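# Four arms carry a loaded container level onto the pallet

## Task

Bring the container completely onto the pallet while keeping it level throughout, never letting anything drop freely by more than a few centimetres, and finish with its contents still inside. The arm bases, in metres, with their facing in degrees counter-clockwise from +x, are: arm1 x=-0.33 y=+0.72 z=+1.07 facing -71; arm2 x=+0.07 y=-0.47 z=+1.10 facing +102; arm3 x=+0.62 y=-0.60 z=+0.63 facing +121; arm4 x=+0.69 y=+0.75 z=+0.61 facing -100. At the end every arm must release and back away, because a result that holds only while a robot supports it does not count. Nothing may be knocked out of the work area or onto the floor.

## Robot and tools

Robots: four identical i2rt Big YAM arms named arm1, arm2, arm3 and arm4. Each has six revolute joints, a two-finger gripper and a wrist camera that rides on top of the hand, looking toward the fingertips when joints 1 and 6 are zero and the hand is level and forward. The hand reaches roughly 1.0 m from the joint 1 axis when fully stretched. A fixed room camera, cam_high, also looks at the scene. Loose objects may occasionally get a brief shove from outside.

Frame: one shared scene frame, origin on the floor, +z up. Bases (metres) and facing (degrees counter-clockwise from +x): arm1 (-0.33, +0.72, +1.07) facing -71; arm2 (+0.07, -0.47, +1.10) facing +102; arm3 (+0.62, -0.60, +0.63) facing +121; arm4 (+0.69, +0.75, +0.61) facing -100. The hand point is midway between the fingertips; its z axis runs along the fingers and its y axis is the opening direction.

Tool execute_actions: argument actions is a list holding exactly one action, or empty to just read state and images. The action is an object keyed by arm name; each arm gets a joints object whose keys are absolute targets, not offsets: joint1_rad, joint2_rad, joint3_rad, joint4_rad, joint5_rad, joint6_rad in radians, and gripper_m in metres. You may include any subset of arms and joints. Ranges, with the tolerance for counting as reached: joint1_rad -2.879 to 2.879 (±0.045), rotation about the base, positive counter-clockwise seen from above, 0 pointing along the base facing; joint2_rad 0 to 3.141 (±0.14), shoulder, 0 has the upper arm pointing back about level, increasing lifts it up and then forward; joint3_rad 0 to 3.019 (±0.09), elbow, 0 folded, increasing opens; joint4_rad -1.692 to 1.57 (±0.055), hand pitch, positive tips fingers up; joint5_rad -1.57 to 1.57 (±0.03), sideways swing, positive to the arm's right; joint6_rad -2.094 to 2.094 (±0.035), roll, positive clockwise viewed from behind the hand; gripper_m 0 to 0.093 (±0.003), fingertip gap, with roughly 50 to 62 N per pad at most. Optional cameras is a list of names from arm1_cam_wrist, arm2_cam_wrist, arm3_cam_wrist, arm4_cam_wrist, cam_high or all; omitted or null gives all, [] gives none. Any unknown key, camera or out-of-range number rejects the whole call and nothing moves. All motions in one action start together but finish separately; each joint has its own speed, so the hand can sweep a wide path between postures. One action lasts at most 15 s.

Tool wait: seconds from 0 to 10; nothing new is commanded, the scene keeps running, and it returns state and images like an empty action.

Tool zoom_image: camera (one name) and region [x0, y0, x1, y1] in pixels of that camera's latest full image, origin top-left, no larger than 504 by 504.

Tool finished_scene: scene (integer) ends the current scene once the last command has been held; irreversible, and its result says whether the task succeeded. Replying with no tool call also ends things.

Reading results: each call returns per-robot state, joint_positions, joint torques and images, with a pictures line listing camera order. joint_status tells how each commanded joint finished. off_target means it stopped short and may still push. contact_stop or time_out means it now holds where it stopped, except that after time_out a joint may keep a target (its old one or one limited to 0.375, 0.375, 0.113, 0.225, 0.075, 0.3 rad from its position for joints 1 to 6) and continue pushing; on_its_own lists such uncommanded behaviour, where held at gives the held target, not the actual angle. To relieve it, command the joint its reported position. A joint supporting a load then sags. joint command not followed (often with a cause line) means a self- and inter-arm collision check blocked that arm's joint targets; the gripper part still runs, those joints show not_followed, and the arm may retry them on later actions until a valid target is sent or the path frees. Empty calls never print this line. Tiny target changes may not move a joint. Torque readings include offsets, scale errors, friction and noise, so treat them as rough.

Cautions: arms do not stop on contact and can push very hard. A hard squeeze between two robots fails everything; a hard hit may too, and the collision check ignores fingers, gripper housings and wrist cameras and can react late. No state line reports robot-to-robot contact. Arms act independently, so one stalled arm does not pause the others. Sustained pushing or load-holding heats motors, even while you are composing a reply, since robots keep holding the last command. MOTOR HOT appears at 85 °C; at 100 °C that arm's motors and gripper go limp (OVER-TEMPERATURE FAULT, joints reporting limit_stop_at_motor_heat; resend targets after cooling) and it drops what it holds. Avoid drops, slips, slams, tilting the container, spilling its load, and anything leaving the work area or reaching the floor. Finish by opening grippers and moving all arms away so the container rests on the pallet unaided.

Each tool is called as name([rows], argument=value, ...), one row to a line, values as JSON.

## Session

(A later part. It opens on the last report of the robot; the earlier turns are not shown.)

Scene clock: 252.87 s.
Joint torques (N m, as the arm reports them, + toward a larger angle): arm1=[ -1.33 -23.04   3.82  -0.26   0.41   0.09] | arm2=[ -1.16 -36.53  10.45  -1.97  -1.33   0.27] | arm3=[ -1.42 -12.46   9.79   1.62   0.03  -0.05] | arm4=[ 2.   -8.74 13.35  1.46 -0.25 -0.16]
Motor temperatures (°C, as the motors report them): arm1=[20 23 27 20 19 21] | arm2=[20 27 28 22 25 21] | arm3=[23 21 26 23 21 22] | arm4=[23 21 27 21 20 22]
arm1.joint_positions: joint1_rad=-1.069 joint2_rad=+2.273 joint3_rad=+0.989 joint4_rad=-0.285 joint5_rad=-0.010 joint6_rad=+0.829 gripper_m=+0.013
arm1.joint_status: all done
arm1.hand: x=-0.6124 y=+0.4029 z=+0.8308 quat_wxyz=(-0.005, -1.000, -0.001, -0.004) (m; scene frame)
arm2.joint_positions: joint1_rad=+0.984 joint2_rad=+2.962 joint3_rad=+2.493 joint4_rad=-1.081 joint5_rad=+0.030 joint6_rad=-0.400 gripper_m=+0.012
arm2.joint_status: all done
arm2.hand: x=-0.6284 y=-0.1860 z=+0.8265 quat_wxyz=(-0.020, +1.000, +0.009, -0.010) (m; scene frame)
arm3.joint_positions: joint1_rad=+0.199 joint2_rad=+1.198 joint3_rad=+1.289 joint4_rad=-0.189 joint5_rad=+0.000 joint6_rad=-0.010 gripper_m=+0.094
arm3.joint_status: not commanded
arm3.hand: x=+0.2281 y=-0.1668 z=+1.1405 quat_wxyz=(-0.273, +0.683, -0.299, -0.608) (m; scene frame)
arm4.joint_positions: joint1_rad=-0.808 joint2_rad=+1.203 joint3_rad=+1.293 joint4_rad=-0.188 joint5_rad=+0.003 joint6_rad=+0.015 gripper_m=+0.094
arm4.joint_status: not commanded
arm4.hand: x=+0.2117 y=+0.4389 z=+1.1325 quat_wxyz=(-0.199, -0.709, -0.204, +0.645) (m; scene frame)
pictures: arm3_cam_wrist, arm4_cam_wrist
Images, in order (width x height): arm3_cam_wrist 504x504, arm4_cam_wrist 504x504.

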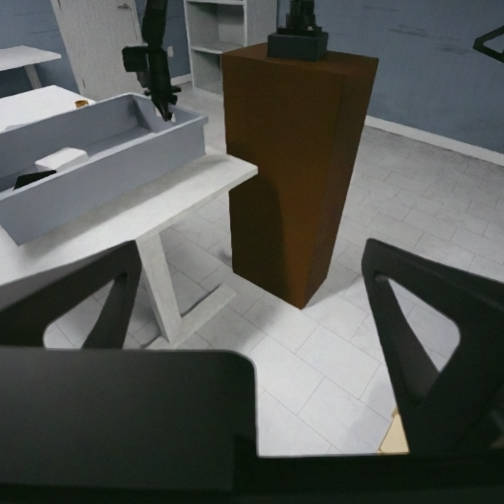

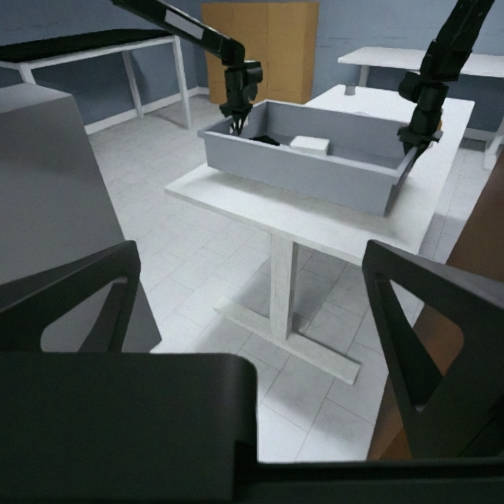

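execute_actions([
  {"arm1":{"joints":{"joint1_rad":-0.985,"joint2_rad":2.195,"joint3_rad":0.93,"joint4_rad":-0.245,"joint6_rad":0.92}},"arm2":{"joints":{"joint1_rad":0.955,"joint2_rad":2.725,"joint3_rad":2.24,"joint4_rad":-0.99,"joint6_rad":-0.405}}},
], cameras=["arm4_cam_wrist"])

Scene clock: 259.73 s.
Joint torques (N m, as the arm reports them, + toward a larger angle): arm1=[ -0.36 -23.14   3.     0.38   0.78   0.07] | arm2=[ -1.57 -35.54   9.03  -0.89  -1.4    0.08] | arm3=[ -1.42 -12.52   9.76   1.48  -0.01  -0.06] | arm4=[ 2.   -8.77 13.35  1.46 -0.25 -0.16]
Motor temperatures (°C, as the motors report them): arm1=[20 23 27 20 19 21] | arm2=[20 27 28 22 25 21] | arm3=[23 21 26 23 21 22] | arm4=[23 21 27 21 20 22]
arm1.joint_positions: joint1_rad=-0.991 joint2_rad=+2.259 joint3_rad=+0.923 joint4_rad=-0.237 joint5_rad=-0.019 joint6_rad=+0.914 gripper_m=+0.013
arm1.joint_status: all done
arm1.hand: x=-0.5709 y=+0.3994 z=+0.8298 quat_wxyz=(-0.005, -1.000, +0.002, -0.009) (m; scene frame)
arm2.joint_positions: joint1_rad=+0.969 joint2_rad=+2.844 joint3_rad=+2.240 joint4_rad=-0.970 joint5_rad=+0.031 joint6_rad=-0.408 gripper_m=+0.012
arm2.joint_status: all done
arm2.hand: x=-0.5920 y=-0.1889 z=+0.8273 quat_wxyz=(-0.016, +1.000, +0.006, +0.001) (m; scene frame)
arm3.joint_positions: joint1_rad=+0.199 joint2_rad=+1.198 joint3_rad=+1.289 joint4_rad=-0.189 joint5_rad=+0.000 joint6_rad=-0.010 gripper_m=+0.094
arm3.joint_status: not commanded
arm3.hand: x=+0.2281 y=-0.1668 z=+1.1405 quat_wxyz=(-0.273, +0.683, -0.299, -0.608) (m; scene frame)
arm4.joint_positions: joint1_rad=-0.808 joint2_rad=+1.203 joint3_rad=+1.293 joint4_rad=-0.188 joint5_rad=+0.003 joint6_rad=+0.015 gripper_m=+0.094
arm4.joint_status: not commanded
arm4.hand: x=+0.2117 y=+0.4389 z=+1.1325 quat_wxyz=(-0.199, -0.709, -0.204, +0.645) (m; scene frame)
pictures: arm4_cam_wrist
Images, in order (width x height): arm4_cam_wrist 504x504.

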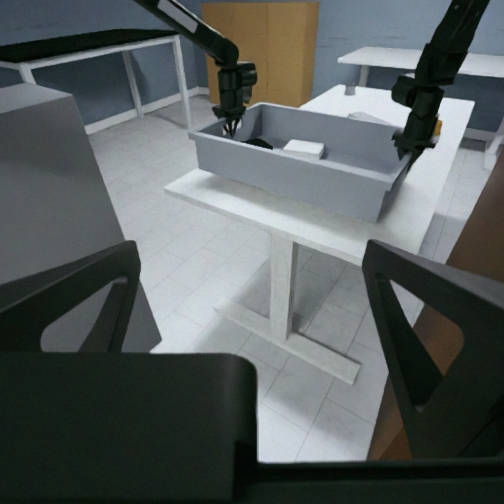

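execute_actions([
  {"arm1":{"joints":{"joint1_rad":-0.828,"joint2_rad":2.183,"joint3_rad":0.86,"joint4_rad":-0.185,"joint6_rad":1.06}},"arm2":{"joints":{"joint1_rad":0.92,"joint2_rad":2.55,"joint3_rad":1.825,"joint4_rad":-0.745,"joint6_rad":-0.455}}},
], cameras=[])

execute_actions([
  {"arm1":{"joints":{"joint1_rad":-0.642,"joint2_rad":2.175,"joint3_rad":0.807,"joint4_rad":-0.14,"joint6_rad":1.23}},"arm2":{"joints":{"joint1_rad":0.876,"joint2_rad":2.44,"joint3_rad":1.51,"joint4_rad":-0.55,"joint6_rad":-0.518}}},
], cameras=["arm4_cam_wrist","cam_high"])

Scene clock: 281.63 s.
Joint torques (N m, as the arm reports them, + toward a larger angle): arm1=[ -0.25 -21.61   3.15   0.26   0.53  -0.01] | arm2=[ -1.97 -32.41   7.56  -0.62  -1.23   0.01] | arm3=[ -1.57 -12.2    9.78   1.6    0.    -0.05] | arm4=[ 2.03 -8.71 13.35  1.46 -0.25 -0.16]
Motor temperatures (°C, as the motors report them): arm1=[20 24 27 20 20 21] | arm2=[20 28 28 22 25 21] | arm3=[23 21 27 23 21 22] | arm4=[23 21 28 21 20 22]
arm1.joint_positions: joint1_rad=-0.833 joint2_rad=+2.240 joint3_rad=+0.846 joint4_rad=-0.174 joint5_rad=-0.012 joint6_rad=+1.059 gripper_m=+0.013
arm1.joint_status: all done
arm1.hand: x=-0.5065 y=+0.3871 z=+0.8310 quat_wxyz=(-0.005, -1.000, -0.004, -0.006) (m; scene frame)
arm2.joint_positions: joint1_rad=+0.940 joint2_rad=+2.661 joint3_rad=+1.824 joint4_rad=-0.731 joint5_rad=+0.027 joint6_rad=-0.451 gripper_m=+0.012
arm2.joint_status: all done
arm2.hand: x=-0.5183 y=-0.2004 z=+0.8283 quat_wxyz=(-0.015, +1.000, +0.014, -0.002) (m; scene frame)
arm3.joint_positions: joint1_rad=+0.199 joint2_rad=+1.198 joint3_rad=+1.289 joint4_rad=-0.189 joint5_rad=+0.000 joint6_rad=-0.010 gripper_m=+0.094
arm3.joint_status: not commanded
arm3.hand: x=+0.2281 y=-0.1668 z=+1.1405 quat_wxyz=(-0.273, +0.683, -0.299, -0.608) (m; scene frame)
arm4.joint_positions: joint1_rad=-0.808 joint2_rad=+1.203 joint3_rad=+1.293 joint4_rad=-0.188 joint5_rad=+0.003 joint6_rad=+0.015 gripper_m=+0.094
arm4.joint_status: not commanded
arm4.hand: x=+0.2117 y=+0.4389 z=+1.1325 quat_wxyz=(-0.199, -0.709, -0.204, +0.645) (m; scene frame)
pictures: none
No camera images: the call's "cameras" was empty. Leave "cameras" out to get every camera's image.

Scene clock: 282.80 s.
Joint torques (N m, as the arm reports them, + toward a larger angle): arm1=[ -0.57 -20.46   2.83   0.35   0.29  -0.03] | arm2=[ -1.87 -29.17   6.22  -0.66  -1.01  -0.01] | arm3=[ -1.5  -12.38   9.77   1.6    0.02  -0.08] | arm4=[ 2.01 -8.76 13.34  1.45 -0.25 -0.16]
Motor temperatures (°C, as the motors report them): arm1=[20 24 27 20 20 21] | arm2=[20 28 28 22 25 21] | arm3=[23 21 27 23 21 22] | arm4=[23 21 28 21 20 22]
arm1.joint_positions: joint1_rad=-0.639 joint2_rad=+2.229 joint3_rad=+0.792 joint4_rad=-0.130 joint5_rad=-0.006 joint6_rad=+1.235 gripper_m=+0.013
arm1.joint_status: all done
arm1.hand: x=-0.4342 y=+0.3770 z=+0.8318 quat_wxyz=(-0.004, -1.000, -0.013, -0.003) (m; scene frame)
arm2.joint_positions: joint1_rad=+0.894 joint2_rad=+2.541 joint3_rad=+1.506 joint4_rad=-0.536 joint5_rad=+0.022 joint6_rad=-0.512 gripper_m=+0.012
arm2.joint_status: all done
arm2.hand: x=-0.4364 y=-0.2099 z=+0.8255 quat_wxyz=(-0.012, +1.000, +0.021, -0.002) (m; scene frame)
arm3.joint_positions: joint1_rad=+0.199 joint2_rad=+1.198 joint3_rad=+1.289 joint4_rad=-0.189 joint5_rad=+0.000 joint6_rad=-0.010 gripper_m=+0.094
arm3.joint_status: not commanded
arm3.hand: x=+0.2281 y=-0.1668 z=+1.1405 quat_wxyz=(-0.273, +0.683, -0.299, -0.608) (m; scene frame)
arm4.joint_positions: joint1_rad=-0.808 joint2_rad=+1.203 joint3_rad=+1.293 joint4_rad=-0.188 joint5_rad=+0.003 joint6_rad=+0.015 gripper_m=+0.094
arm4.joint_status: not commanded
arm4.hand: x=+0.2117 y=+0.4389 z=+1.1325 quat_wxyz=(-0.199, -0.709, -0.204, +0.645) (m; scene frame)
pictures: arm4_cam_wrist, cam_high
Images, in order (width x height): arm4_cam_wrist 504x504, cam_high 504x504.

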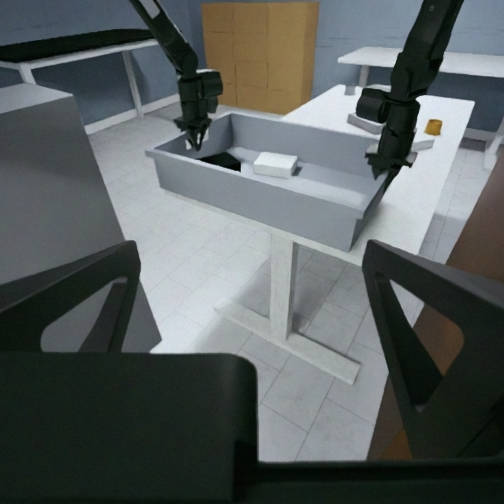

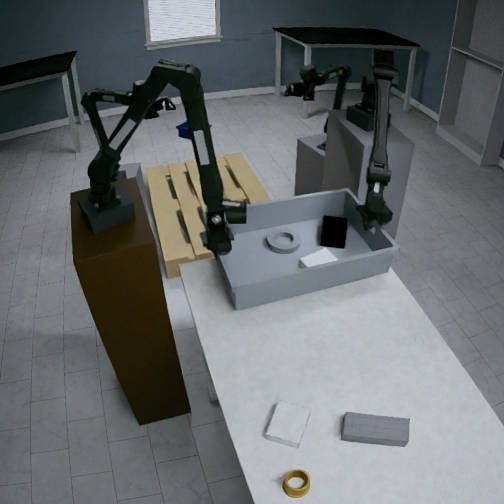

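execute_actions([
  {"arm1":{"joints":{"joint1_rad":-0.447,"joint2_rad":2.18,"joint3_rad":0.80,"joint4_rad":-0.13,"joint6_rad":1.405}},"arm2":{"joints":{"joint1_rad":0.815,"joint2_rad":2.362,"joint3_rad":1.255,"joint4_rad":-0.378,"joint6_rad":-0.592}},"arm3":{"joints":{"joint2_rad":0.7,"joint3_rad":0.8,"joint4_rad":-0.4}},"arm4":{"joints":{"joint2_rad":0.7,"joint3_rad":0.8,"joint4_rad":-0.4}}},
], cameras=[])

execute_actions([
  {"arm1":{"joints":{"joint1_rad":-0.25,"joint2_rad":2.18,"joint3_rad":0.81,"joint4_rad":-0.14,"joint6_rad":1.585}},"arm2":{"joints":{"joint1_rad":0.728,"joint2_rad":2.32,"joint3_rad":1.045,"joint4_rad":-0.22,"joint6_rad":-0.698}}},
], cameras=[])

execute_actions([
  {"arm1":{"joints":{"joint1_rad":-0.062,"joint2_rad":2.19,"joint3_rad":0.865,"joint4_rad":-0.185,"joint6_rad":1.755}},"arm2":{"joints":{"joint1_rad":0.606,"joint2_rad":2.305,"joint3_rad":0.865,"joint4_rad":-0.06,"joint6_rad":-0.838}}},
])

Scene clock: 294.93 s.
Joint torques (N m, as the arm reports them, + toward a larger angle): arm1=[ -0.93 -20.03   2.95   0.32   0.2   -0.06] | arm2=[ -1.96 -25.86   5.2   -0.63  -0.82   0.05] | arm3=[-1.13 -3.66  9.64  1.62  0.01 -0.03] | arm4=[ 1.97 -1.59 12.62  1.35 -0.25 -0.16]
Motor temperatures (°C, as the motors report them): arm1=[20 24 27 20 19 21] | arm2=[20 28 27 22 24 21] | arm3=[23 21 27 23 21 22] | arm4=[23 21 28 21 20 22]
arm1.joint_positions: joint1_rad=-0.442 joint2_rad=+2.229 joint3_rad=+0.783 joint4_rad=-0.120 joint5_rad=-0.003 joint6_rad=+1.412 gripper_m=+0.013
arm1.joint_status: all done
arm1.hand: x=-0.3655 y=+0.3658 z=+0.8316 quat_wxyz=(-0.003, -1.000, -0.023, -0.002) (m; scene frame)
arm2.joint_positions: joint1_rad=+0.834 joint2_rad=+2.455 joint3_rad=+1.244 joint4_rad=-0.365 joint5_rad=+0.017 joint6_rad=-0.592 gripper_m=+0.013
arm2.joint_status: all done
arm2.hand: x=-0.3542 y=-0.2193 z=+0.8248 quat_wxyz=(-0.009, +0.999, +0.031, +0.000) (m; scene frame)
arm3.joint_positions: joint1_rad=+0.199 joint2_rad=+0.691 joint3_rad=+0.791 joint4_rad=-0.390 joint5_rad=+0.000 joint6_rad=-0.010 gripper_m=+0.094
arm3.joint_status: all done
arm3.hand: x=+0.3525 y=-0.3040 z=+1.0164 quat_wxyz=(-0.243, +0.739, -0.323, -0.540) (m; scene frame)
arm4.joint_positions: joint1_rad=-0.808 joint2_rad=+0.692 joint3_rad=+0.801 joint4_rad=-0.384 joint5_rad=+0.003 joint6_rad=+0.015 gripper_m=+0.094
arm4.joint_status: all done
arm4.hand: x=+0.3651 y=+0.5391 z=+1.0111 quat_wxyz=(-0.179, -0.764, -0.220, +0.579) (m; scene frame)
pictures: none
No camera images: the call's "cameras" was empty. Leave "cameras" out to get every camera's image.

Scene clock: 296.03 s.
Joint torques (N m, as the arm reports them, + toward a larger angle): arm1=[ -1.34 -20.26   3.58  -0.02  -0.05  -0.14] | arm2=[ -1.37 -22.88   3.61  -0.59  -0.75   0.06] | arm3=[-1.29 -3.7   9.65  1.61  0.   -0.06] | arm4=[ 1.94 -1.65 12.6   1.36 -0.25 -0.16]
Motor temperatures (°C, as the motors report them): arm1=[20 24 27 20 19 21] | arm2=[20 28 27 22 24 21] | arm3=[23 21 27 23 21 22] | arm4=[23 21 28 21 20 22]
arm1.joint_positions: joint1_rad=-0.242 joint2_rad=+2.229 joint3_rad=+0.786 joint4_rad=-0.121 joint5_rad=+0.002 joint6_rad=+1.598 gripper_m=+0.013
arm1.joint_status: all done
arm1.hand: x=-0.2953 y=+0.3632 z=+0.8319 quat_wxyz=(-0.004, -1.000, -0.030, +0.000) (m; scene frame)
arm2.joint_positions: joint1_rad=+0.741 joint2_rad=+2.402 joint3_rad=+1.035 joint4_rad=-0.207 joint5_rad=+0.015 joint6_rad=-0.698 gripper_m=+0.013
arm2.joint_status: all done
arm2.hand: x=-0.2744 y=-0.2206 z=+0.8248 quat_wxyz=(-0.008, +0.999, +0.037, -0.001) (m; scene frame)
arm3.joint_positions: joint1_rad=+0.199 joint2_rad=+0.691 joint3_rad=+0.791 joint4_rad=-0.390 joint5_rad=+0.000 joint6_rad=-0.010 gripper_m=+0.094
arm3.joint_status: not commanded
arm3.hand: x=+0.3525 y=-0.3040 z=+1.0164 quat_wxyz=(-0.243, +0.739, -0.323, -0.540) (m; scene frame)
arm4.joint_positions: joint1_rad=-0.808 joint2_rad=+0.692 joint3_rad=+0.801 joint4_rad=-0.384 joint5_rad=+0.003 joint6_rad=+0.015 gripper_m=+0.094
arm4.joint_status: not commanded
arm4.hand: x=+0.3651 y=+0.5391 z=+1.0111 quat_wxyz=(-0.179, -0.764, -0.220, +0.579) (m; scene frame)
pictures: none
No camera images: the call's "cameras" was empty. Leave "cameras" out to get every camera's image.

Scene clock: 297.17 s.
Joint torques (N m, as the arm reports them, + toward a larger angle): arm1=[ -1.63 -19.82   4.8   -0.06  -0.27  -0.24] | arm2=[ -0.83 -20.01   1.95  -0.54  -0.6    0.05] | arm3=[-1.36 -3.81  9.7   1.53 -0.02 -0.03] | arm4=[ 1.96 -1.63 12.6   1.37 -0.25 -0.16]
Motor temperatures (°C, as the motors report them): arm1=[20 24 27 20 19 21] | arm2=[20 28 27 22 24 21] | arm3=[23 21 27 23 21 22] | arm4=[23 21 28 21 20 22]
arm1.joint_positions: joint1_rad=-0.051 joint2_rad=+2.229 joint3_rad=+0.829 joint4_rad=-0.166 joint5_rad=+0.009 joint6_rad=+1.777 gripper_m=+0.013
arm1.joint_status: all done
arm1.hand: x=-0.2248 y=+0.3597 z=+0.8346 quat_wxyz=(-0.005, -0.999, -0.037, +0.003) (m; scene frame)
arm2.joint_positions: joint1_rad=+0.613 joint2_rad=+2.376 joint3_rad=+0.856 joint4_rad=-0.048 joint5_rad=+0.012 joint6_rad=-0.839 gripper_m=+0.013
arm2.joint_status: all done
arm2.hand: x=-0.1950 y=-0.2219 z=+0.8245 quat_wxyz=(-0.008, +0.999, +0.044, -0.003) (m; scene frame)
arm3.joint_positions: joint1_rad=+0.199 joint2_rad=+0.691 joint3_rad=+0.791 joint4_rad=-0.390 joint5_rad=+0.000 joint6_rad=-0.010 gripper_m=+0.094
arm3.joint_status: not commanded
arm3.hand: x=+0.3525 y=-0.3040 z=+1.0164 quat_wxyz=(-0.243, +0.739, -0.323, -0.540) (m; scene frame)
arm4.joint_positions: joint1_rad=-0.808 joint2_rad=+0.692 joint3_rad=+0.801 joint4_rad=-0.384 joint5_rad=+0.003 joint6_rad=+0.015 gripper_m=+0.094
arm4.joint_status: not commanded
arm4.hand: x=+0.3651 y=+0.5391 z=+1.0111 quat_wxyz=(-0.179, -0.764, -0.220, +0.579) (m; scene frame)
pictures: arm1_cam_wrist, arm2_cam_wrist, arm3_cam_wrist, arm4_cam_wrist, cam_high
Images, in order (width x height): arm1_cam_wrist 504x504, arm2_cam_wrist 504x504, arm3_cam_wrist 504x504, arm4_cam_wrist 504x504, cam_high 504x504.

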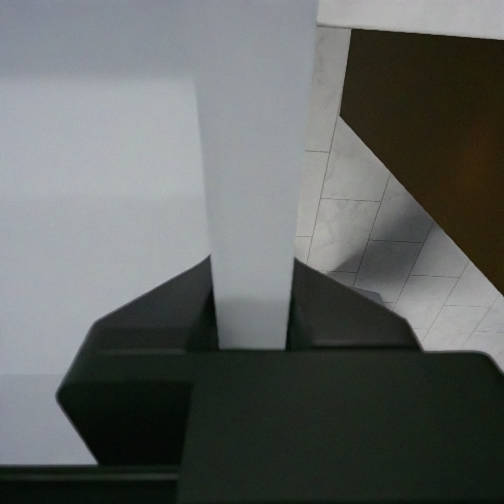

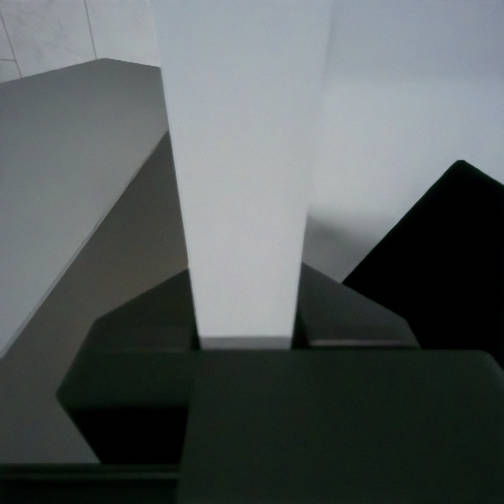

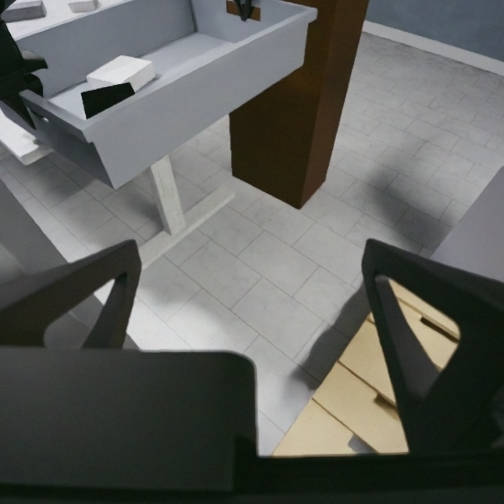

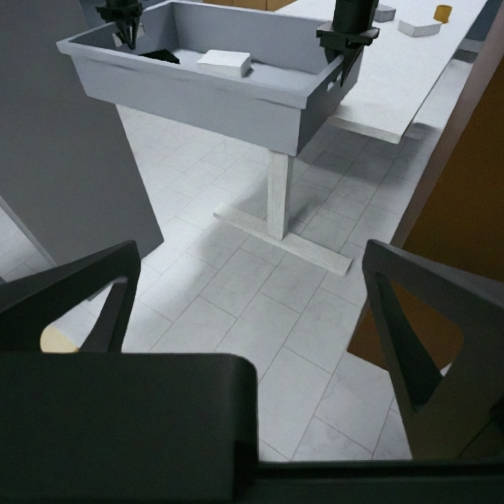

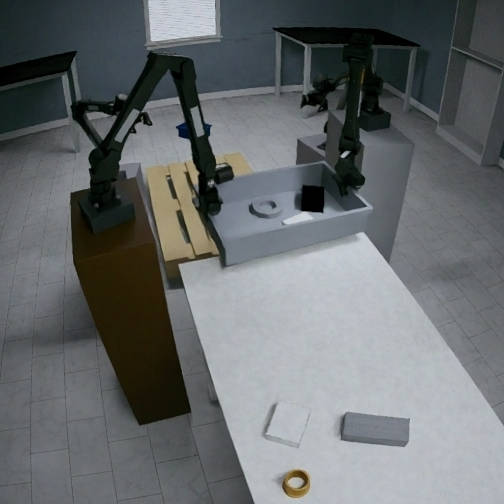

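execute_actions([
  {"arm1":{"joints":{"joint1_rad":0.10,"joint2_rad":2.23,"joint3_rad":0.945,"joint4_rad":-0.24,"joint6_rad":1.90}},"arm2":{"joints":{"joint1_rad":0.428,"joint2_rad":2.31,"joint3_rad":0.73,"joint4_rad":0.08,"joint6_rad":-1.036}}},
], cameras=[])

execute_actions([
  {"arm1":{"joints":{"joint1_rad":0.247,"joint2_rad":2.25,"joint3_rad":1.05,"joint4_rad":-0.318,"joint6_rad":2.03}},"arm2":{"joints":{"joint1_rad":0.182,"joint2_rad":2.345,"joint3_rad":0.632,"joint4_rad":0.196,"joint6_rad":-1.30}}},
], cameras=["arm3_cam_wrist","arm4_cam_wrist","cam_high"])

Scene clock: 316.70 s.
Joint torques (N m, as the arm reports them, + toward a larger angle): arm1=[ -1.31 -20.22   4.84  -0.27  -0.48  -0.28] | arm2=[ -0.39 -18.03   0.63  -0.35  -0.3    0.08] | arm3=[-1.17 -3.46  9.73  1.58  0.03 -0.03] | arm4=[ 1.95 -1.59 12.6   1.37 -0.25 -0.16]
Motor temperatures (°C, as the motors report them): arm1=[20 24 27 20 19 21] | arm2=[20 27 25 22 24 21] | arm3=[23 21 27 23 21 22] | arm4=[23 21 28 21 20 22]
arm1.joint_positions: joint1_rad=+0.116 joint2_rad=+2.265 joint3_rad=+0.911 joint4_rad=-0.214 joint5_rad=+0.015 joint6_rad=+1.927 gripper_m=+0.014
arm1.joint_status: all done
arm1.hand: x=-0.1564 y=+0.3580 z=+0.8277 quat_wxyz=(-0.005, -0.999, -0.045, +0.005) (m; scene frame)
arm2.joint_positions: joint1_rad=+0.431 joint2_rad=+2.376 joint3_rad=+0.719 joint4_rad=+0.087 joint5_rad=+0.005 joint6_rad=-1.038 gripper_m=+0.012
arm2.joint_status: all done
arm2.hand: x=-0.1155 y=-0.2210 z=+0.8244 quat_wxyz=(-0.005, +0.999, +0.052, -0.005) (m; scene frame)
arm3.joint_positions: joint1_rad=+0.199 joint2_rad=+0.691 joint3_rad=+0.791 joint4_rad=-0.390 joint5_rad=+0.000 joint6_rad=-0.010 gripper_m=+0.094
arm3.joint_status: not commanded
arm3.hand: x=+0.3525 y=-0.3040 z=+1.0164 quat_wxyz=(-0.243, +0.739, -0.323, -0.540) (m; scene frame)
arm4.joint_positions: joint1_rad=-0.808 joint2_rad=+0.692 joint3_rad=+0.801 joint4_rad=-0.384 joint5_rad=+0.003 joint6_rad=+0.015 gripper_m=+0.094
arm4.joint_status: not commanded
arm4.hand: x=+0.3651 y=+0.5391 z=+1.0111 quat_wxyz=(-0.179, -0.764, -0.220, +0.579) (m; scene frame)
pictures: none
No camera images: the call's "cameras" was empty. Leave "cameras" out to get every camera's image.

Scene clock: 317.80 s.
Joint torques (N m, as the arm reports them, + toward a larger angle): arm1=[ -2.06 -21.74   6.09  -0.17  -0.73  -0.36] | arm2=[  0.1  -14.24  -0.48   0.03  -0.02   0.08] | arm3=[-1.04 -3.79  9.75  1.56  0.02 -0.05] | arm4=[ 1.97 -1.61 12.59  1.37 -0.25 -0.16]
Motor temperatures (°C, as the motors report them): arm1=[20 24 27 20 19 21] | arm2=[20 27 25 22 24 21] | arm3=[23 21 27 23 21 22] | arm4=[23 21 28 21 20 22]
arm1.joint_positions: joint1_rad=+0.269 joint2_rad=+2.287 joint3_rad=+1.010 joint4_rad=-0.296 joint5_rad=+0.021 joint6_rad=+2.065 gripper_m=+0.014
arm1.joint_status: all done
arm1.hand: x=-0.0860 y=+0.3608 z=+0.8286 quat_wxyz=(-0.005, -0.999, -0.053, +0.009) (m; scene frame)
arm2.joint_positions: joint1_rad=+0.180 joint2_rad=+2.376 joint3_rad=+0.622 joint4_rad=+0.195 joint5_rad=-0.001 joint6_rad=-1.302 gripper_m=+0.012
arm2.joint_status: all done
arm2.hand: x=-0.0358 y=-0.2155 z=+0.8283 quat_wxyz=(-0.008, +0.998, +0.059, -0.009) (m; scene frame)
arm3.joint_positions: joint1_rad=+0.199 joint2_rad=+0.691 joint3_rad=+0.791 joint4_rad=-0.390 joint5_rad=+0.000 joint6_rad=-0.010 gripper_m=+0.094
arm3.joint_status: not commanded
arm3.hand: x=+0.3525 y=-0.3040 z=+1.0164 quat_wxyz=(-0.243, +0.739, -0.323, -0.540) (m; scene frame)
arm4.joint_positions: joint1_rad=-0.808 joint2_rad=+0.692 joint3_rad=+0.801 joint4_rad=-0.384 joint5_rad=+0.003 joint6_rad=+0.015 gripper_m=+0.094
arm4.joint_status: not commanded
arm4.hand: x=+0.3651 y=+0.5391 z=+1.0111 quat_wxyz=(-0.179, -0.764, -0.220, +0.579) (m; scene frame)
pictures: arm3_cam_wrist, arm4_cam_wrist, cam_high
Images, in order (width x height): arm3_cam_wrist 504x504, arm4_cam_wrist 504x504, cam_high 504x504.

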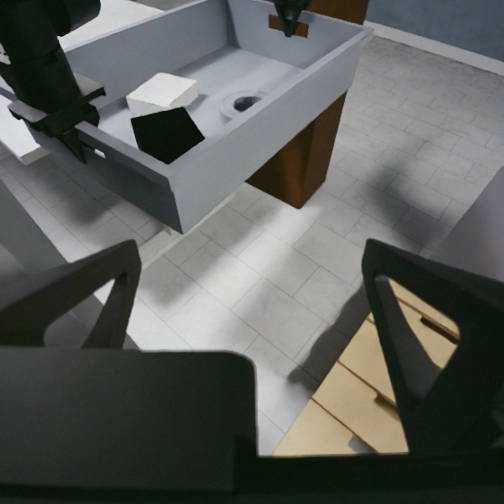

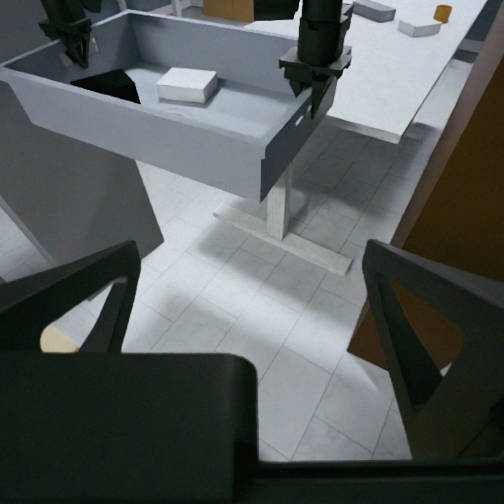

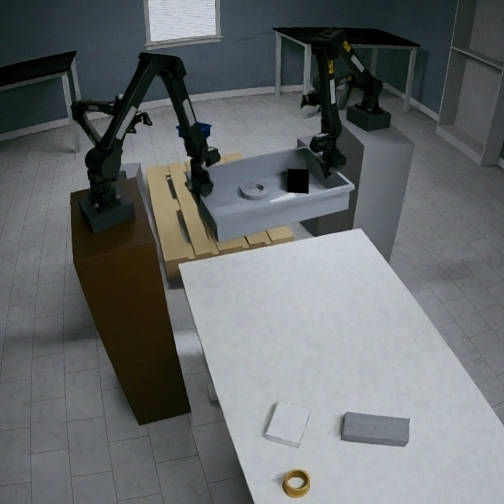

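execute_actions([
  {"arm4":{"joints":{"joint1_rad":-0.794,"joint2_rad":1.5,"joint3_rad":1.85,"joint4_rad":-1.3,"joint5_rad":0.267,"joint6_rad":0.40}}},
], cameras=[])

execute_actions([
  {"arm4":{"joints":{"joint1_rad":-0.785,"joint2_rad":2.0,"joint3_rad":2.17,"joint4_rad":-1.165}}},
], cameras=["arm3_cam_wrist","arm4_cam_wrist","cam_high"])

Scene clock: 369.40 s.
Joint torques (N m, as the arm reports them, + toward a larger angle): arm1=[ -2.07 -21.68   6.1   -0.18  -0.71  -0.36] | arm2=[  0.08 -14.27  -0.45   0.03  -0.03   0.07] | arm3=[-1.09 -3.49  9.6   1.57  0.01 -0.04] | arm4=[  2.39 -11.34  14.72   0.8    0.3    0.14]
Motor temperatures (°C, as the motors report them): arm1=[20 24 28 20 20 21] | arm2=[20 25 24 22 23 21] | arm3=[23 21 27 23 21 22] | arm4=[23 21 29 21 20 22]
arm1.joint_positions: joint1_rad=+0.269 joint2_rad=+2.287 joint3_rad=+1.010 joint4_rad=-0.296 joint5_rad=+0.021 joint6_rad=+2.065 gripper_m=+0.014
arm1.joint_status: not commanded
arm1.hand: x=-0.0860 y=+0.3608 z=+0.8286 quat_wxyz=(-0.005, -0.999, -0.053, +0.009) (m; scene frame)
arm2.joint_positions: joint1_rad=+0.180 joint2_rad=+2.376 joint3_rad=+0.622 joint4_rad=+0.195 joint5_rad=-0.001 joint6_rad=-1.302 gripper_m=+0.012
arm2.joint_status: not commanded
arm2.hand: x=-0.0358 y=-0.2155 z=+0.8283 quat_wxyz=(-0.008, +0.998, +0.059, -0.009) (m; scene frame)
arm3.joint_positions: joint1_rad=+0.199 joint2_rad=+0.691 joint3_rad=+0.791 joint4_rad=-0.390 joint5_rad=+0.000 joint6_rad=-0.010 gripper_m=+0.094
arm3.joint_status: not commanded
arm3.hand: x=+0.3525 y=-0.3040 z=+1.0164 quat_wxyz=(-0.243, +0.739, -0.323, -0.540) (m; scene frame)
arm4.joint_positions: joint1_rad=-0.806 joint2_rad=+1.492 joint3_rad=+1.818 joint4_rad=-1.285 joint5_rad=+0.263 joint6_rad=+0.383 gripper_m=+0.094
arm4.joint_status: all done
arm4.hand: x=+0.1998 y=+0.4827 z=+1.0530 quat_wxyz=(-0.033, -0.944, -0.054, +0.325) (m; scene frame)
pictures: none
No camera images: the call's "cameras" was empty. Leave "cameras" out to get every camera's image.

Scene clock: 371.03 s.
Joint torques (N m, as the arm reports them, + toward a larger angle): arm1=[ -2.01 -21.68   6.08  -0.16  -0.72  -0.36] | arm2=[  0.13 -14.26  -0.46   0.03  -0.03   0.08] | arm3=[-1.25 -3.38  9.75  1.61  0.01 -0.01] | arm4=[  2.49 -18.05  14.75   1.73   0.27   0.13]
Motor temperatures (°C, as the motors report them): arm1=[20 24 28 20 20 21] | arm2=[20 25 24 22 23 21] | arm3=[23 21 27 23 21 22] | arm4=[23 21 29 21 20 22]
arm1.joint_positions: joint1_rad=+0.269 joint2_rad=+2.287 joint3_rad=+1.010 joint4_rad=-0.296 joint5_rad=+0.021 joint6_rad=+2.065 gripper_m=+0.014
arm1.joint_status: not commanded
arm1.hand: x=-0.0860 y=+0.3608 z=+0.8286 quat_wxyz=(-0.005, -0.999, -0.053, +0.009) (m; scene frame)
arm2.joint_positions: joint1_rad=+0.180 joint2_rad=+2.376 joint3_rad=+0.622 joint4_rad=+0.195 joint5_rad=-0.001 joint6_rad=-1.302 gripper_m=+0.012
arm2.joint_status: not commanded
arm2.hand: x=-0.0358 y=-0.2155 z=+0.8283 quat_wxyz=(-0.008, +0.998, +0.059, -0.009) (m; scene frame)
arm3.joint_positions: joint1_rad=+0.199 joint2_rad=+0.691 joint3_rad=+0.791 joint4_rad=-0.390 joint5_rad=+0.000 joint6_rad=-0.010 gripper_m=+0.094
arm3.joint_status: not commanded
arm3.hand: x=+0.3525 y=-0.3040 z=+1.0164 quat_wxyz=(-0.243, +0.739, -0.323, -0.540) (m; scene frame)
arm4.joint_positions: joint1_rad=-0.797 joint2_rad=+1.991 joint3_rad=+2.142 joint4_rad=-1.175 joint5_rad=+0.263 joint6_rad=+0.384 gripper_m=+0.094
arm4.joint_status: all done
arm4.hand: x=+0.0514 y=+0.3757 z=+0.9163 quat_wxyz=(-0.018, -0.952, -0.063, +0.298) (m; scene frame)
pictures: arm3_cam_wrist, arm4_cam_wrist, cam_high
Images, in order (width x height): arm3_cam_wrist 504x504, arm4_cam_wrist 504x504, cam_high 504x504.

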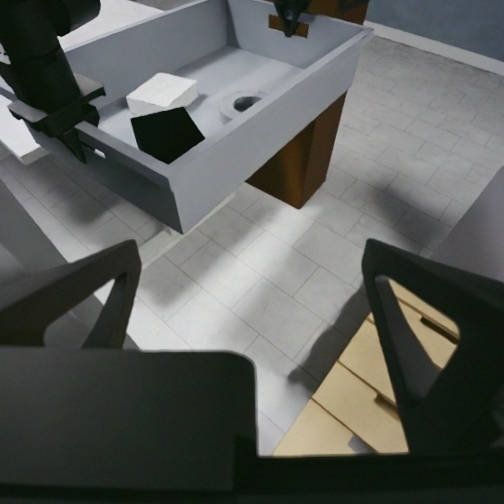

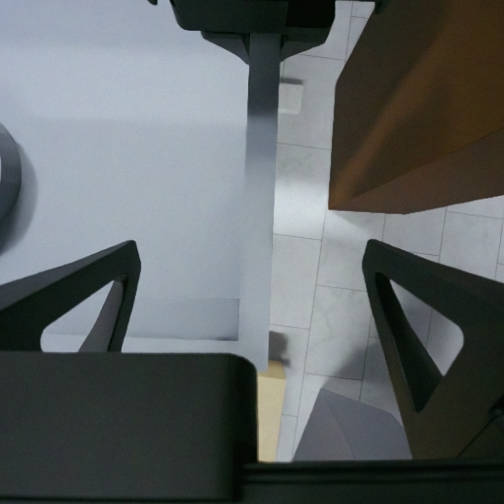

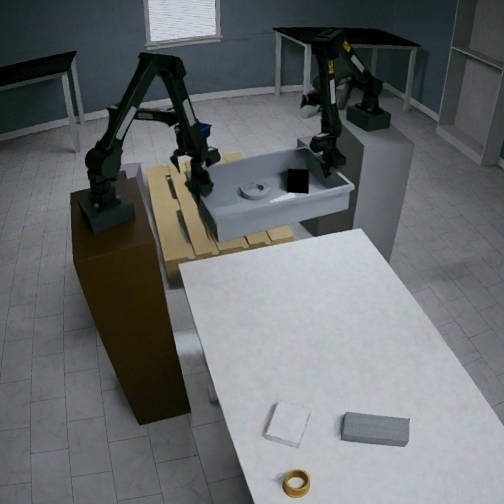

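execute_actions([
  {"arm4":{"joints":{"joint1_rad":-0.835,"joint2_rad":2.09,"joint3_rad":2.11,"joint4_rad":-1.03,"joint5_rad":0.25}}},
], cameras=["arm1_cam_wrist","arm4_cam_wrist","cam_high"])

Scene clock: 380.07 s.
Joint torques (N m, as the arm reports them, + toward a larger angle): arm1=[ -2.07 -21.66   6.11  -0.18  -0.72  -0.36] | arm2=[  0.13 -14.29  -0.44   0.02  -0.03   0.07] | arm3=[-1.12 -3.72  9.62  1.56  0.02 -0.02] | arm4=[  1.01 -19.44  12.68   1.95  -0.1    0.13]
Motor temperatures (°C, as the motors report them): arm1=[20 24 28 20 20 21] | arm2=[20 25 24 22 23 21] | arm3=[23 21 27 23 21 22] | arm4=[23 22 29 21 20 22]
arm1.joint_positions: joint1_rad=+0.269 joint2_rad=+2.287 joint3_rad=+1.010 joint4_rad=-0.296 joint5_rad=+0.021 joint6_rad=+2.065 gripper_m=+0.014
arm1.joint_status: not commanded
arm1.hand: x=-0.0860 y=+0.3608 z=+0.8286 quat_wxyz=(-0.005, -0.999, -0.053, +0.009) (m; scene frame)
arm2.joint_positions: joint1_rad=+0.180 joint2_rad=+2.376 joint3_rad=+0.622 joint4_rad=+0.195 joint5_rad=-0.001 joint6_rad=-1.302 gripper_m=+0.012
arm2.joint_status: not commanded
arm2.hand: x=-0.0358 y=-0.2155 z=+0.8283 quat_wxyz=(-0.008, +0.998, +0.059, -0.009) (m; scene frame)
arm3.joint_positions: joint1_rad=+0.199 joint2_rad=+0.691 joint3_rad=+0.791 joint4_rad=-0.390 joint5_rad=+0.000 joint6_rad=-0.010 gripper_m=+0.094
arm3.joint_status: not commanded
arm3.hand: x=+0.3525 y=-0.3040 z=+1.0164 quat_wxyz=(-0.243, +0.739, -0.323, -0.540) (m; scene frame)
arm4.joint_positions: joint1_rad=-0.830 joint2_rad=+2.081 joint3_rad=+2.103 joint4_rad=-1.049 joint5_rad=+0.254 joint6_rad=+0.384 gripper_m=+0.094
arm4.joint_status: all done
arm4.hand: x=+0.0131 y=+0.3782 z=+0.8450 quat_wxyz=(-0.016, -0.954, -0.049, +0.295) (m; scene frame)
pictures: arm1_cam_wrist, arm4_cam_wrist, cam_high
Images, in order (width x height): arm1_cam_wrist 504x504, arm4_cam_wrist 504x504, cam_high 504x504.

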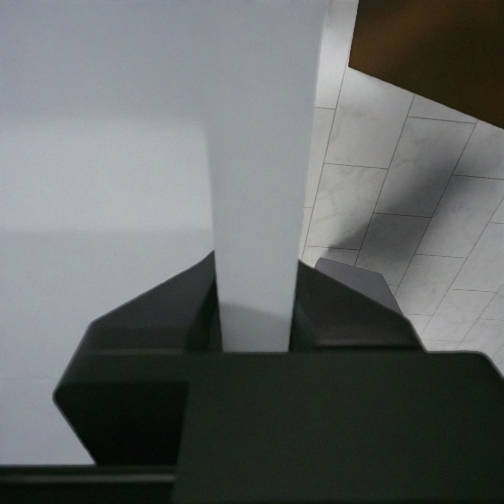

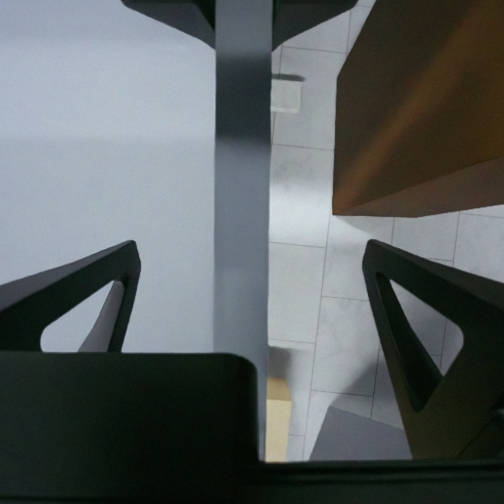

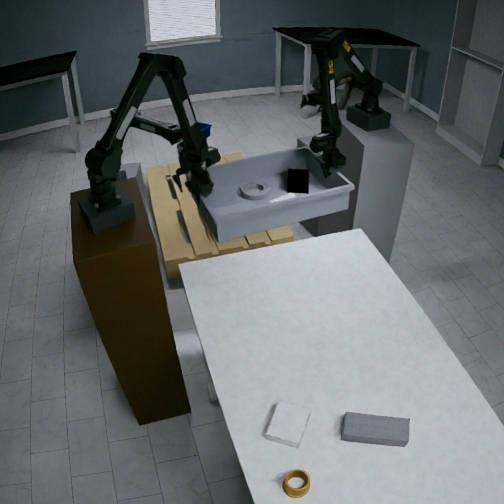

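execute_actions([
  {"arm4":{"joints":{"gripper_m":0}}},
], cameras=["arm4_cam_wrist"])

Scene clock: 386.70 s.
Joint torques (N m, as the arm reports them, + toward a larger angle): arm1=[ -2.16 -21.63   5.99  -0.09  -0.72  -0.36] | arm2=[  0.01 -14.29  -0.53  -0.01  -0.03   0.07] | arm3=[-1.46 -3.6   9.65  1.62 -0.01 -0.08] | arm4=[  0.9  -19.71  12.79   1.67   0.59  -0.09]
Motor temperatures (°C, as the motors report them): arm1=[20 24 28 20 20 21] | arm2=[20 25 24 22 23 21] | arm3=[23 21 27 23 21 22] | arm4=[23 22 29 21 20 22]
arm1.joint_positions: joint1_rad=+0.268 joint2_rad=+2.287 joint3_rad=+1.010 joint4_rad=-0.299 joint5_rad=+0.020 joint6_rad=+2.064 gripper_m=+0.014
arm1.joint_status: not commanded
arm1.hand: x=-0.0864 y=+0.3612 z=+0.8286 quat_wxyz=(-0.004, -0.999, -0.053, +0.009) (m; scene frame)
arm2.joint_positions: joint1_rad=+0.180 joint2_rad=+2.376 joint3_rad=+0.623 joint4_rad=+0.196 joint5_rad=-0.002 joint6_rad=-1.302 gripper_m=+0.012
arm2.joint_status: not commanded
arm2.hand: x=-0.0361 y=-0.2151 z=+0.8283 quat_wxyz=(-0.009, +0.998, +0.059, -0.010) (m; scene frame)
arm3.joint_positions: joint1_rad=+0.199 joint2_rad=+0.691 joint3_rad=+0.791 joint4_rad=-0.390 joint5_rad=+0.000 joint6_rad=-0.010 gripper_m=+0.094
arm3.joint_status: not commanded
arm3.hand: x=+0.3525 y=-0.3040 z=+1.0164 quat_wxyz=(-0.243, +0.739, -0.323, -0.540) (m; scene frame)
arm4.joint_positions: joint1_rad=-0.829 joint2_rad=+2.081 joint3_rad=+2.103 joint4_rad=-1.041 joint5_rad=+0.240 joint6_rad=+0.407 gripper_m=+0.014
arm4.joint_status: gripper_m off_target (ended at +0.014, target +0.000)
arm4.hand: x=+0.0132 y=+0.3744 z=+0.8455 quat_wxyz=(-0.028, -0.954, -0.040, +0.295) (m; scene frame)
pictures: arm4_cam_wrist
Images, in order (width x height): arm4_cam_wrist 504x504.

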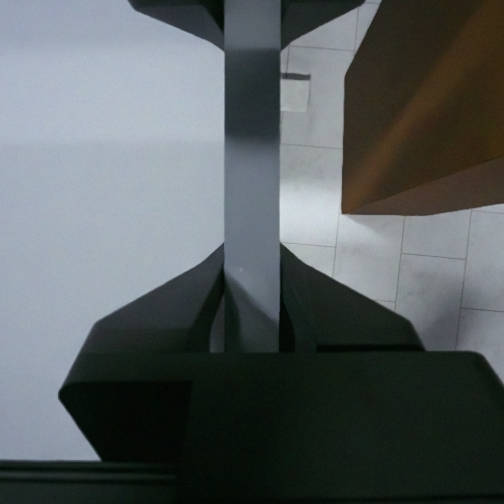

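execute_actions([
  {"arm4":{"joints":{"joint2_rad":1.99,"joint3_rad":2.135,"joint4_rad":-0.99}},"arm1":{"joints":{"joint2_rad":2.30}}},
], cameras=[])

Scene clock: 396.23 s.
Joint torques (N m, as the arm reports them, + toward a larger angle): arm1=[ -2.04 -17.87   5.8   -0.11  -0.72  -0.34] | arm2=[  0.07 -14.26  -0.5   -0.01  -0.02   0.07] | arm3=[-1.3  -3.16  9.73  1.58  0.02 -0.06] | arm4=[  1.01 -25.69  15.45   2.9    0.67  -0.1 ]
Motor temperatures (°C, as the motors report them): arm1=[20 24 28 20 20 21] | arm2=[20 25 24 22 23 21] | arm3=[23 21 28 23 21 22] | arm4=[23 23 29 21 20 22]
arm1.joint_positions: joint1_rad=+0.267 joint2_rad=+2.295 joint3_rad=+1.013 joint4_rad=-0.299 joint5_rad=+0.020 joint6_rad=+2.062 gripper_m=+0.014
arm1.joint_status: all done
arm1.hand: x=-0.0874 y=+0.3618 z=+0.8256 quat_wxyz=(-0.002, -0.999, -0.053, +0.010) (m; scene frame)
arm2.joint_positions: joint1_rad=+0.180 joint2_rad=+2.376 joint3_rad=+0.623 joint4_rad=+0.196 joint5_rad=-0.002 joint6_rad=-1.302 gripper_m=+0.012
arm2.joint_status: not commanded
arm2.hand: x=-0.0362 y=-0.2151 z=+0.8283 quat_wxyz=(-0.009, +0.998, +0.059, -0.010) (m; scene frame)
arm3.joint_positions: joint1_rad=+0.199 joint2_rad=+0.691 joint3_rad=+0.791 joint4_rad=-0.390 joint5_rad=+0.000 joint6_rad=-0.010 gripper_m=+0.094
arm3.joint_status: not commanded
arm3.hand: x=+0.3525 y=-0.3040 z=+1.0164 quat_wxyz=(-0.243, +0.739, -0.323, -0.540) (m; scene frame)
arm4.joint_positions: joint1_rad=-0.829 joint2_rad=+2.079 joint3_rad=+2.101 joint4_rad=-1.035 joint5_rad=+0.238 joint6_rad=+0.408 gripper_m=+0.014
arm4.joint_status: all done
arm4.hand: x=+0.0125 y=+0.3739 z=+0.8471 quat_wxyz=(-0.031, -0.954, -0.039, +0.297) (m; scene frame)
pictures: none
No camera images: the call's "cameras" was empty. Leave "cameras" out to get every camera's image.

execute_actions([
  {"arm4":{"joints":{"joint2_rad":1.95,"joint3_rad":2.16,"joint4_rad":-0.97}},"arm1":{"joints":{"gripper_m":0.022}}},
], cameras=["arm3_cam_wrist","arm4_cam_wrist","cam_high"])

Scene clock: 403.00 s.
Joint torques (N m, as the arm reports them, + toward a larger angle): arm1=[ -1.78 -17.99   5.31   0.4    0.06  -0.16] | arm2=[  0.02 -14.28  -0.67   0.01  -0.25   0.07] | arm3=[-1.6  -3.25  9.67  1.64  0.03 -0.05] | arm4=[  1.32 -28.09  18.38   3.55   0.96  -0.11]
Motor temperatures (°C, as the motors report them): arm1=[20 24 28 20 20 21] | arm2=[20 25 24 22 23 21] | arm3=[23 21 28 23 21 22] | arm4=[23 24 30 21 20 22]
arm1.joint_positions: joint1_rad=+0.264 joint2_rad=+2.295 joint3_rad=+1.020 joint4_rad=-0.312 joint5_rad=+0.000 joint6_rad=+2.046 gripper_m=+0.022
arm1.joint_status: all done
arm1.hand: x=-0.0852 y=+0.3621 z=+0.8264 quat_wxyz=(+0.006, -0.998, -0.060, +0.003) (m; scene frame)
arm2.joint_positions: joint1_rad=+0.181 joint2_rad=+2.376 joint3_rad=+0.625 joint4_rad=+0.196 joint5_rad=+0.004 joint6_rad=-1.302 gripper_m=+0.011
arm2.joint_status: not commanded
arm2.hand: x=-0.0359 y=-0.2135 z=+0.8281 quat_wxyz=(-0.011, +0.998, +0.059, -0.007) (m; scene frame)
arm3.joint_positions: joint1_rad=+0.199 joint2_rad=+0.691 joint3_rad=+0.791 joint4_rad=-0.390 joint5_rad=+0.000 joint6_rad=-0.010 gripper_m=+0.094
arm3.joint_status: not commanded
arm3.hand: x=+0.3525 y=-0.3040 z=+1.0164 quat_wxyz=(-0.243, +0.739, -0.323, -0.540) (m; scene frame)
arm4.joint_positions: joint1_rad=-0.833 joint2_rad=+2.078 joint3_rad=+2.098 joint4_rad=-1.033 joint5_rad=+0.231 joint6_rad=+0.408 gripper_m=+0.014
arm4.joint_status: joint4_rad time_out (moved +0.002 of +0.065); the others done
arm4.on_its_own: joint4_rad reads -1.033 and still pushes toward -0.970 since a time_out
arm4.hand: x=+0.0119 y=+0.3757 z=+0.8465 quat_wxyz=(-0.033, -0.954, -0.038, +0.296) (m; scene frame)
pictures: arm3_cam_wrist, arm4_cam_wrist, cam_high
Images, in order (width x height): arm3_cam_wrist 504x504, arm4_cam_wrist 504x504, cam_high 504x504.

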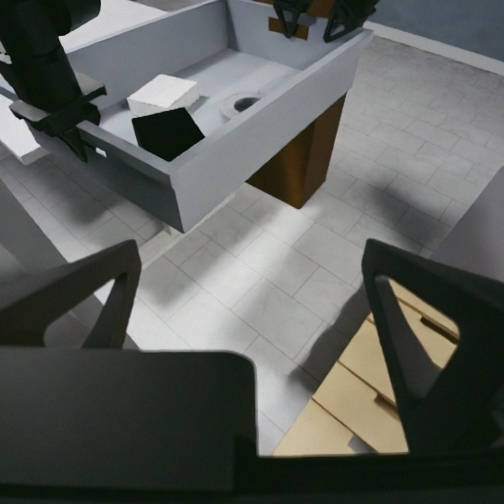

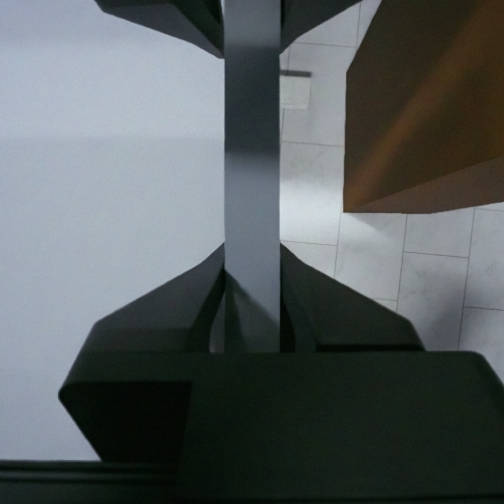

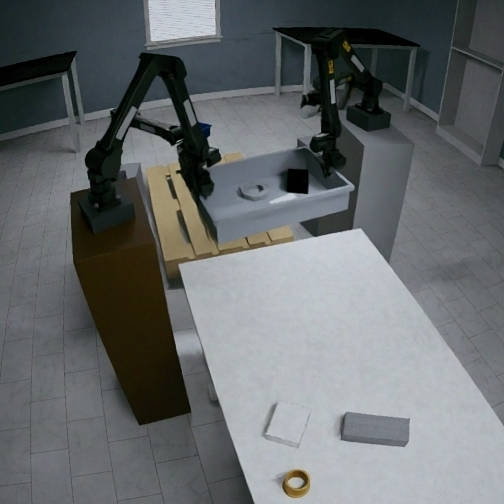

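execute_actions([
  {"arm1":{"joints":{"gripper_m":0.075}},"arm4":{"joints":{"joint4_rad":-0.985}}},
], cameras=[])

execute_actions([
  {"arm1":{"joints":{"joint1_rad":0.23,"joint2_rad":2.14,"joint3_rad":0.98,"joint4_rad":-0.423}}},
], cameras=[])

execute_actions([
  {"arm1":{"joints":{"joint1_rad":0.15,"joint2_rad":1.9,"joint3_rad":0.93,"joint4_rad":-0.62}}},
], cameras=["cam_high"])

Scene clock: 412.10 s.
Joint torques (N m, as the arm reports them, + toward a larger angle): arm1=[ -1.55 -18.3    4.27   0.4    0.06  -0.12] | arm2=[  0.05 -14.33  -0.7   -0.01  -0.25   0.07] | arm3=[-1.09 -3.54  9.68  1.65  0.   -0.04] | arm4=[  1.38 -28.07  18.38   3.02   0.96  -0.12]
Motor temperatures (°C, as the motors report them): arm1=[20 24 28 20 20 21] | arm2=[20 25 24 22 23 21] | arm3=[23 21 28 23 21 22] | arm4=[23 25 32 21 20 22]
arm1.joint_positions: joint1_rad=+0.260 joint2_rad=+2.295 joint3_rad=+1.035 joint4_rad=-0.312 joint5_rad=+0.000 joint6_rad=+2.042 gripper_m=+0.075
arm1.joint_status: all done
arm1.hand: x=-0.0816 y=+0.3535 z=+0.8281 quat_wxyz=(+0.000, -0.998, -0.059, -0.001) (m; scene frame)
arm2.joint_positions: joint1_rad=+0.181 joint2_rad=+2.376 joint3_rad=+0.626 joint4_rad=+0.196 joint5_rad=+0.004 joint6_rad=-1.302 gripper_m=+0.011
arm2.joint_status: not commanded
arm2.hand: x=-0.0362 y=-0.2128 z=+0.8281 quat_wxyz=(-0.011, +0.998, +0.059, -0.008) (m; scene frame)
arm3.joint_positions: joint1_rad=+0.199 joint2_rad=+0.691 joint3_rad=+0.791 joint4_rad=-0.390 joint5_rad=+0.000 joint6_rad=-0.010 gripper_m=+0.094
arm3.joint_status: not commanded
arm3.hand: x=+0.3525 y=-0.3040 z=+1.0164 quat_wxyz=(-0.243, +0.739, -0.323, -0.540) (m; scene frame)
arm4.joint_positions: joint1_rad=-0.834 joint2_rad=+2.078 joint3_rad=+2.098 joint4_rad=-1.033 joint5_rad=+0.231 joint6_rad=+0.408 gripper_m=+0.014
arm4.joint_status: all done
arm4.hand: x=+0.0116 y=+0.3762 z=+0.8465 quat_wxyz=(-0.033, -0.954, -0.038, +0.296) (m; scene frame)
pictures: none
No camera images: the call's "cameras" was empty. Leave "cameras" out to get every camera's image.

Scene clock: 413.23 s.
Joint torques (N m, as the arm reports them, + toward a larger angle): arm1=[ -1.2  -16.47   4.53   0.22   0.06  -0.11] | arm2=[  0.01 -14.35  -0.75   0.01  -0.26   0.07] | arm3=[-1.42 -3.87  9.7   1.59  0.01 -0.05] | arm4=[  1.37 -28.06  18.39   3.02   0.96  -0.11]
Motor temperatures (°C, as the motors report them): arm1=[20 24 28 20 20 21] | arm2=[20 25 24 22 23 21] | arm3=[23 21 28 23 21 22] | arm4=[23 25 32 21 20 22]
arm1.joint_positions: joint1_rad=+0.239 joint2_rad=+2.127 joint3_rad=+0.973 joint4_rad=-0.412 joint5_rad=+0.000 joint6_rad=+2.041 gripper_m=+0.075
arm1.joint_status: all done
arm1.hand: x=-0.0920 y=+0.3528 z=+0.8896 quat_wxyz=(-0.003, -0.999, -0.050, -0.002) (m; scene frame)
arm2.joint_positions: joint1_rad=+0.181 joint2_rad=+2.376 joint3_rad=+0.626 joint4_rad=+0.196 joint5_rad=+0.004 joint6_rad=-1.302 gripper_m=+0.011
arm2.joint_status: not commanded
arm2.hand: x=-0.0362 y=-0.2128 z=+0.8281 quat_wxyz=(-0.011, +0.998, +0.059, -0.008) (m; scene frame)
arm3.joint_positions: joint1_rad=+0.199 joint2_rad=+0.691 joint3_rad=+0.791 joint4_rad=-0.390 joint5_rad=+0.000 joint6_rad=-0.010 gripper_m=+0.094
arm3.joint_status: not commanded
arm3.hand: x=+0.3525 y=-0.3040 z=+1.0164 quat_wxyz=(-0.243, +0.739, -0.323, -0.540) (m; scene frame)
arm4.joint_positions: joint1_rad=-0.834 joint2_rad=+2.078 joint3_rad=+2.098 joint4_rad=-1.033 joint5_rad=+0.231 joint6_rad=+0.408 gripper_m=+0.014
arm4.joint_status: not commanded
arm4.hand: x=+0.0116 y=+0.3762 z=+0.8465 quat_wxyz=(-0.033, -0.954, -0.038, +0.296) (m; scene frame)
pictures: none
No camera images: the call's "cameras" was empty. Leave "cameras" out to get every camera's image.

Scene clock: 414.30 s.
Joint torques (N m, as the arm reports them, + toward a larger angle): arm1=[  0.37 -13.73   6.05   0.13   0.06  -0.12] | arm2=[ -0.04 -14.28  -0.77   0.    -0.25   0.08] | arm3=[-1.2  -3.56  9.76  1.63  0.01 -0.05] | arm4=[  1.37 -28.08  18.38   3.03   0.96  -0.11]
Motor temperatures (°C, as the motors report them): arm1=[20 24 28 20 20 21] | arm2=[20 25 24 22 23 21] | arm3=[23 21 28 23 21 22] | arm4=[23 25 32 21 20 22]
arm1.joint_positions: joint1_rad=+0.145 joint2_rad=+1.882 joint3_rad=+0.921 joint4_rad=-0.607 joint5_rad=+0.000 joint6_rad=+2.041 gripper_m=+0.075
arm1.joint_status: all done
arm1.hand: x=-0.1336 y=+0.3443 z=+0.9798 quat_wxyz=(-0.002, -1.000, -0.003, -0.002) (m; scene frame)
arm2.joint_positions: joint1_rad=+0.181 joint2_rad=+2.376 joint3_rad=+0.626 joint4_rad=+0.196 joint5_rad=+0.004 joint6_rad=-1.302 gripper_m=+0.011
arm2.joint_status: not commanded
arm2.hand: x=-0.0362 y=-0.2128 z=+0.8281 quat_wxyz=(-0.011, +0.998, +0.059, -0.008) (m; scene frame)
arm3.joint_positions: joint1_rad=+0.199 joint2_rad=+0.691 joint3_rad=+0.791 joint4_rad=-0.390 joint5_rad=+0.000 joint6_rad=-0.010 gripper_m=+0.094
arm3.joint_status: not commanded
arm3.hand: x=+0.3525 y=-0.3040 z=+1.0164 quat_wxyz=(-0.243, +0.739, -0.323, -0.540) (m; scene frame)
arm4.joint_positions: joint1_rad=-0.834 joint2_rad=+2.078 joint3_rad=+2.098 joint4_rad=-1.033 joint5_rad=+0.231 joint6_rad=+0.408 gripper_m=+0.014
arm4.joint_status: not commanded
arm4.hand: x=+0.0116 y=+0.3762 z=+0.8465 quat_wxyz=(-0.033, -0.954, -0.038, +0.296) (m; scene frame)
pictures: cam_high
Images, in order (width x height): cam_high 504x504.

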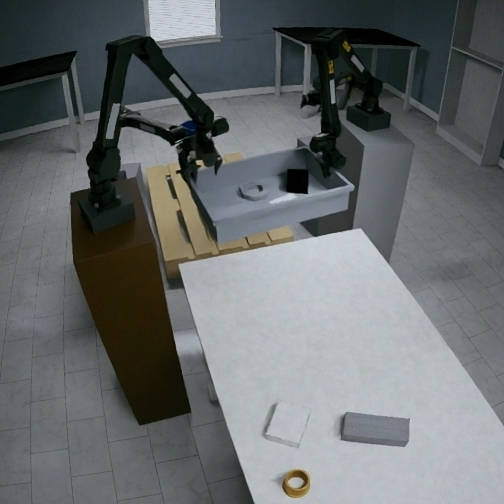

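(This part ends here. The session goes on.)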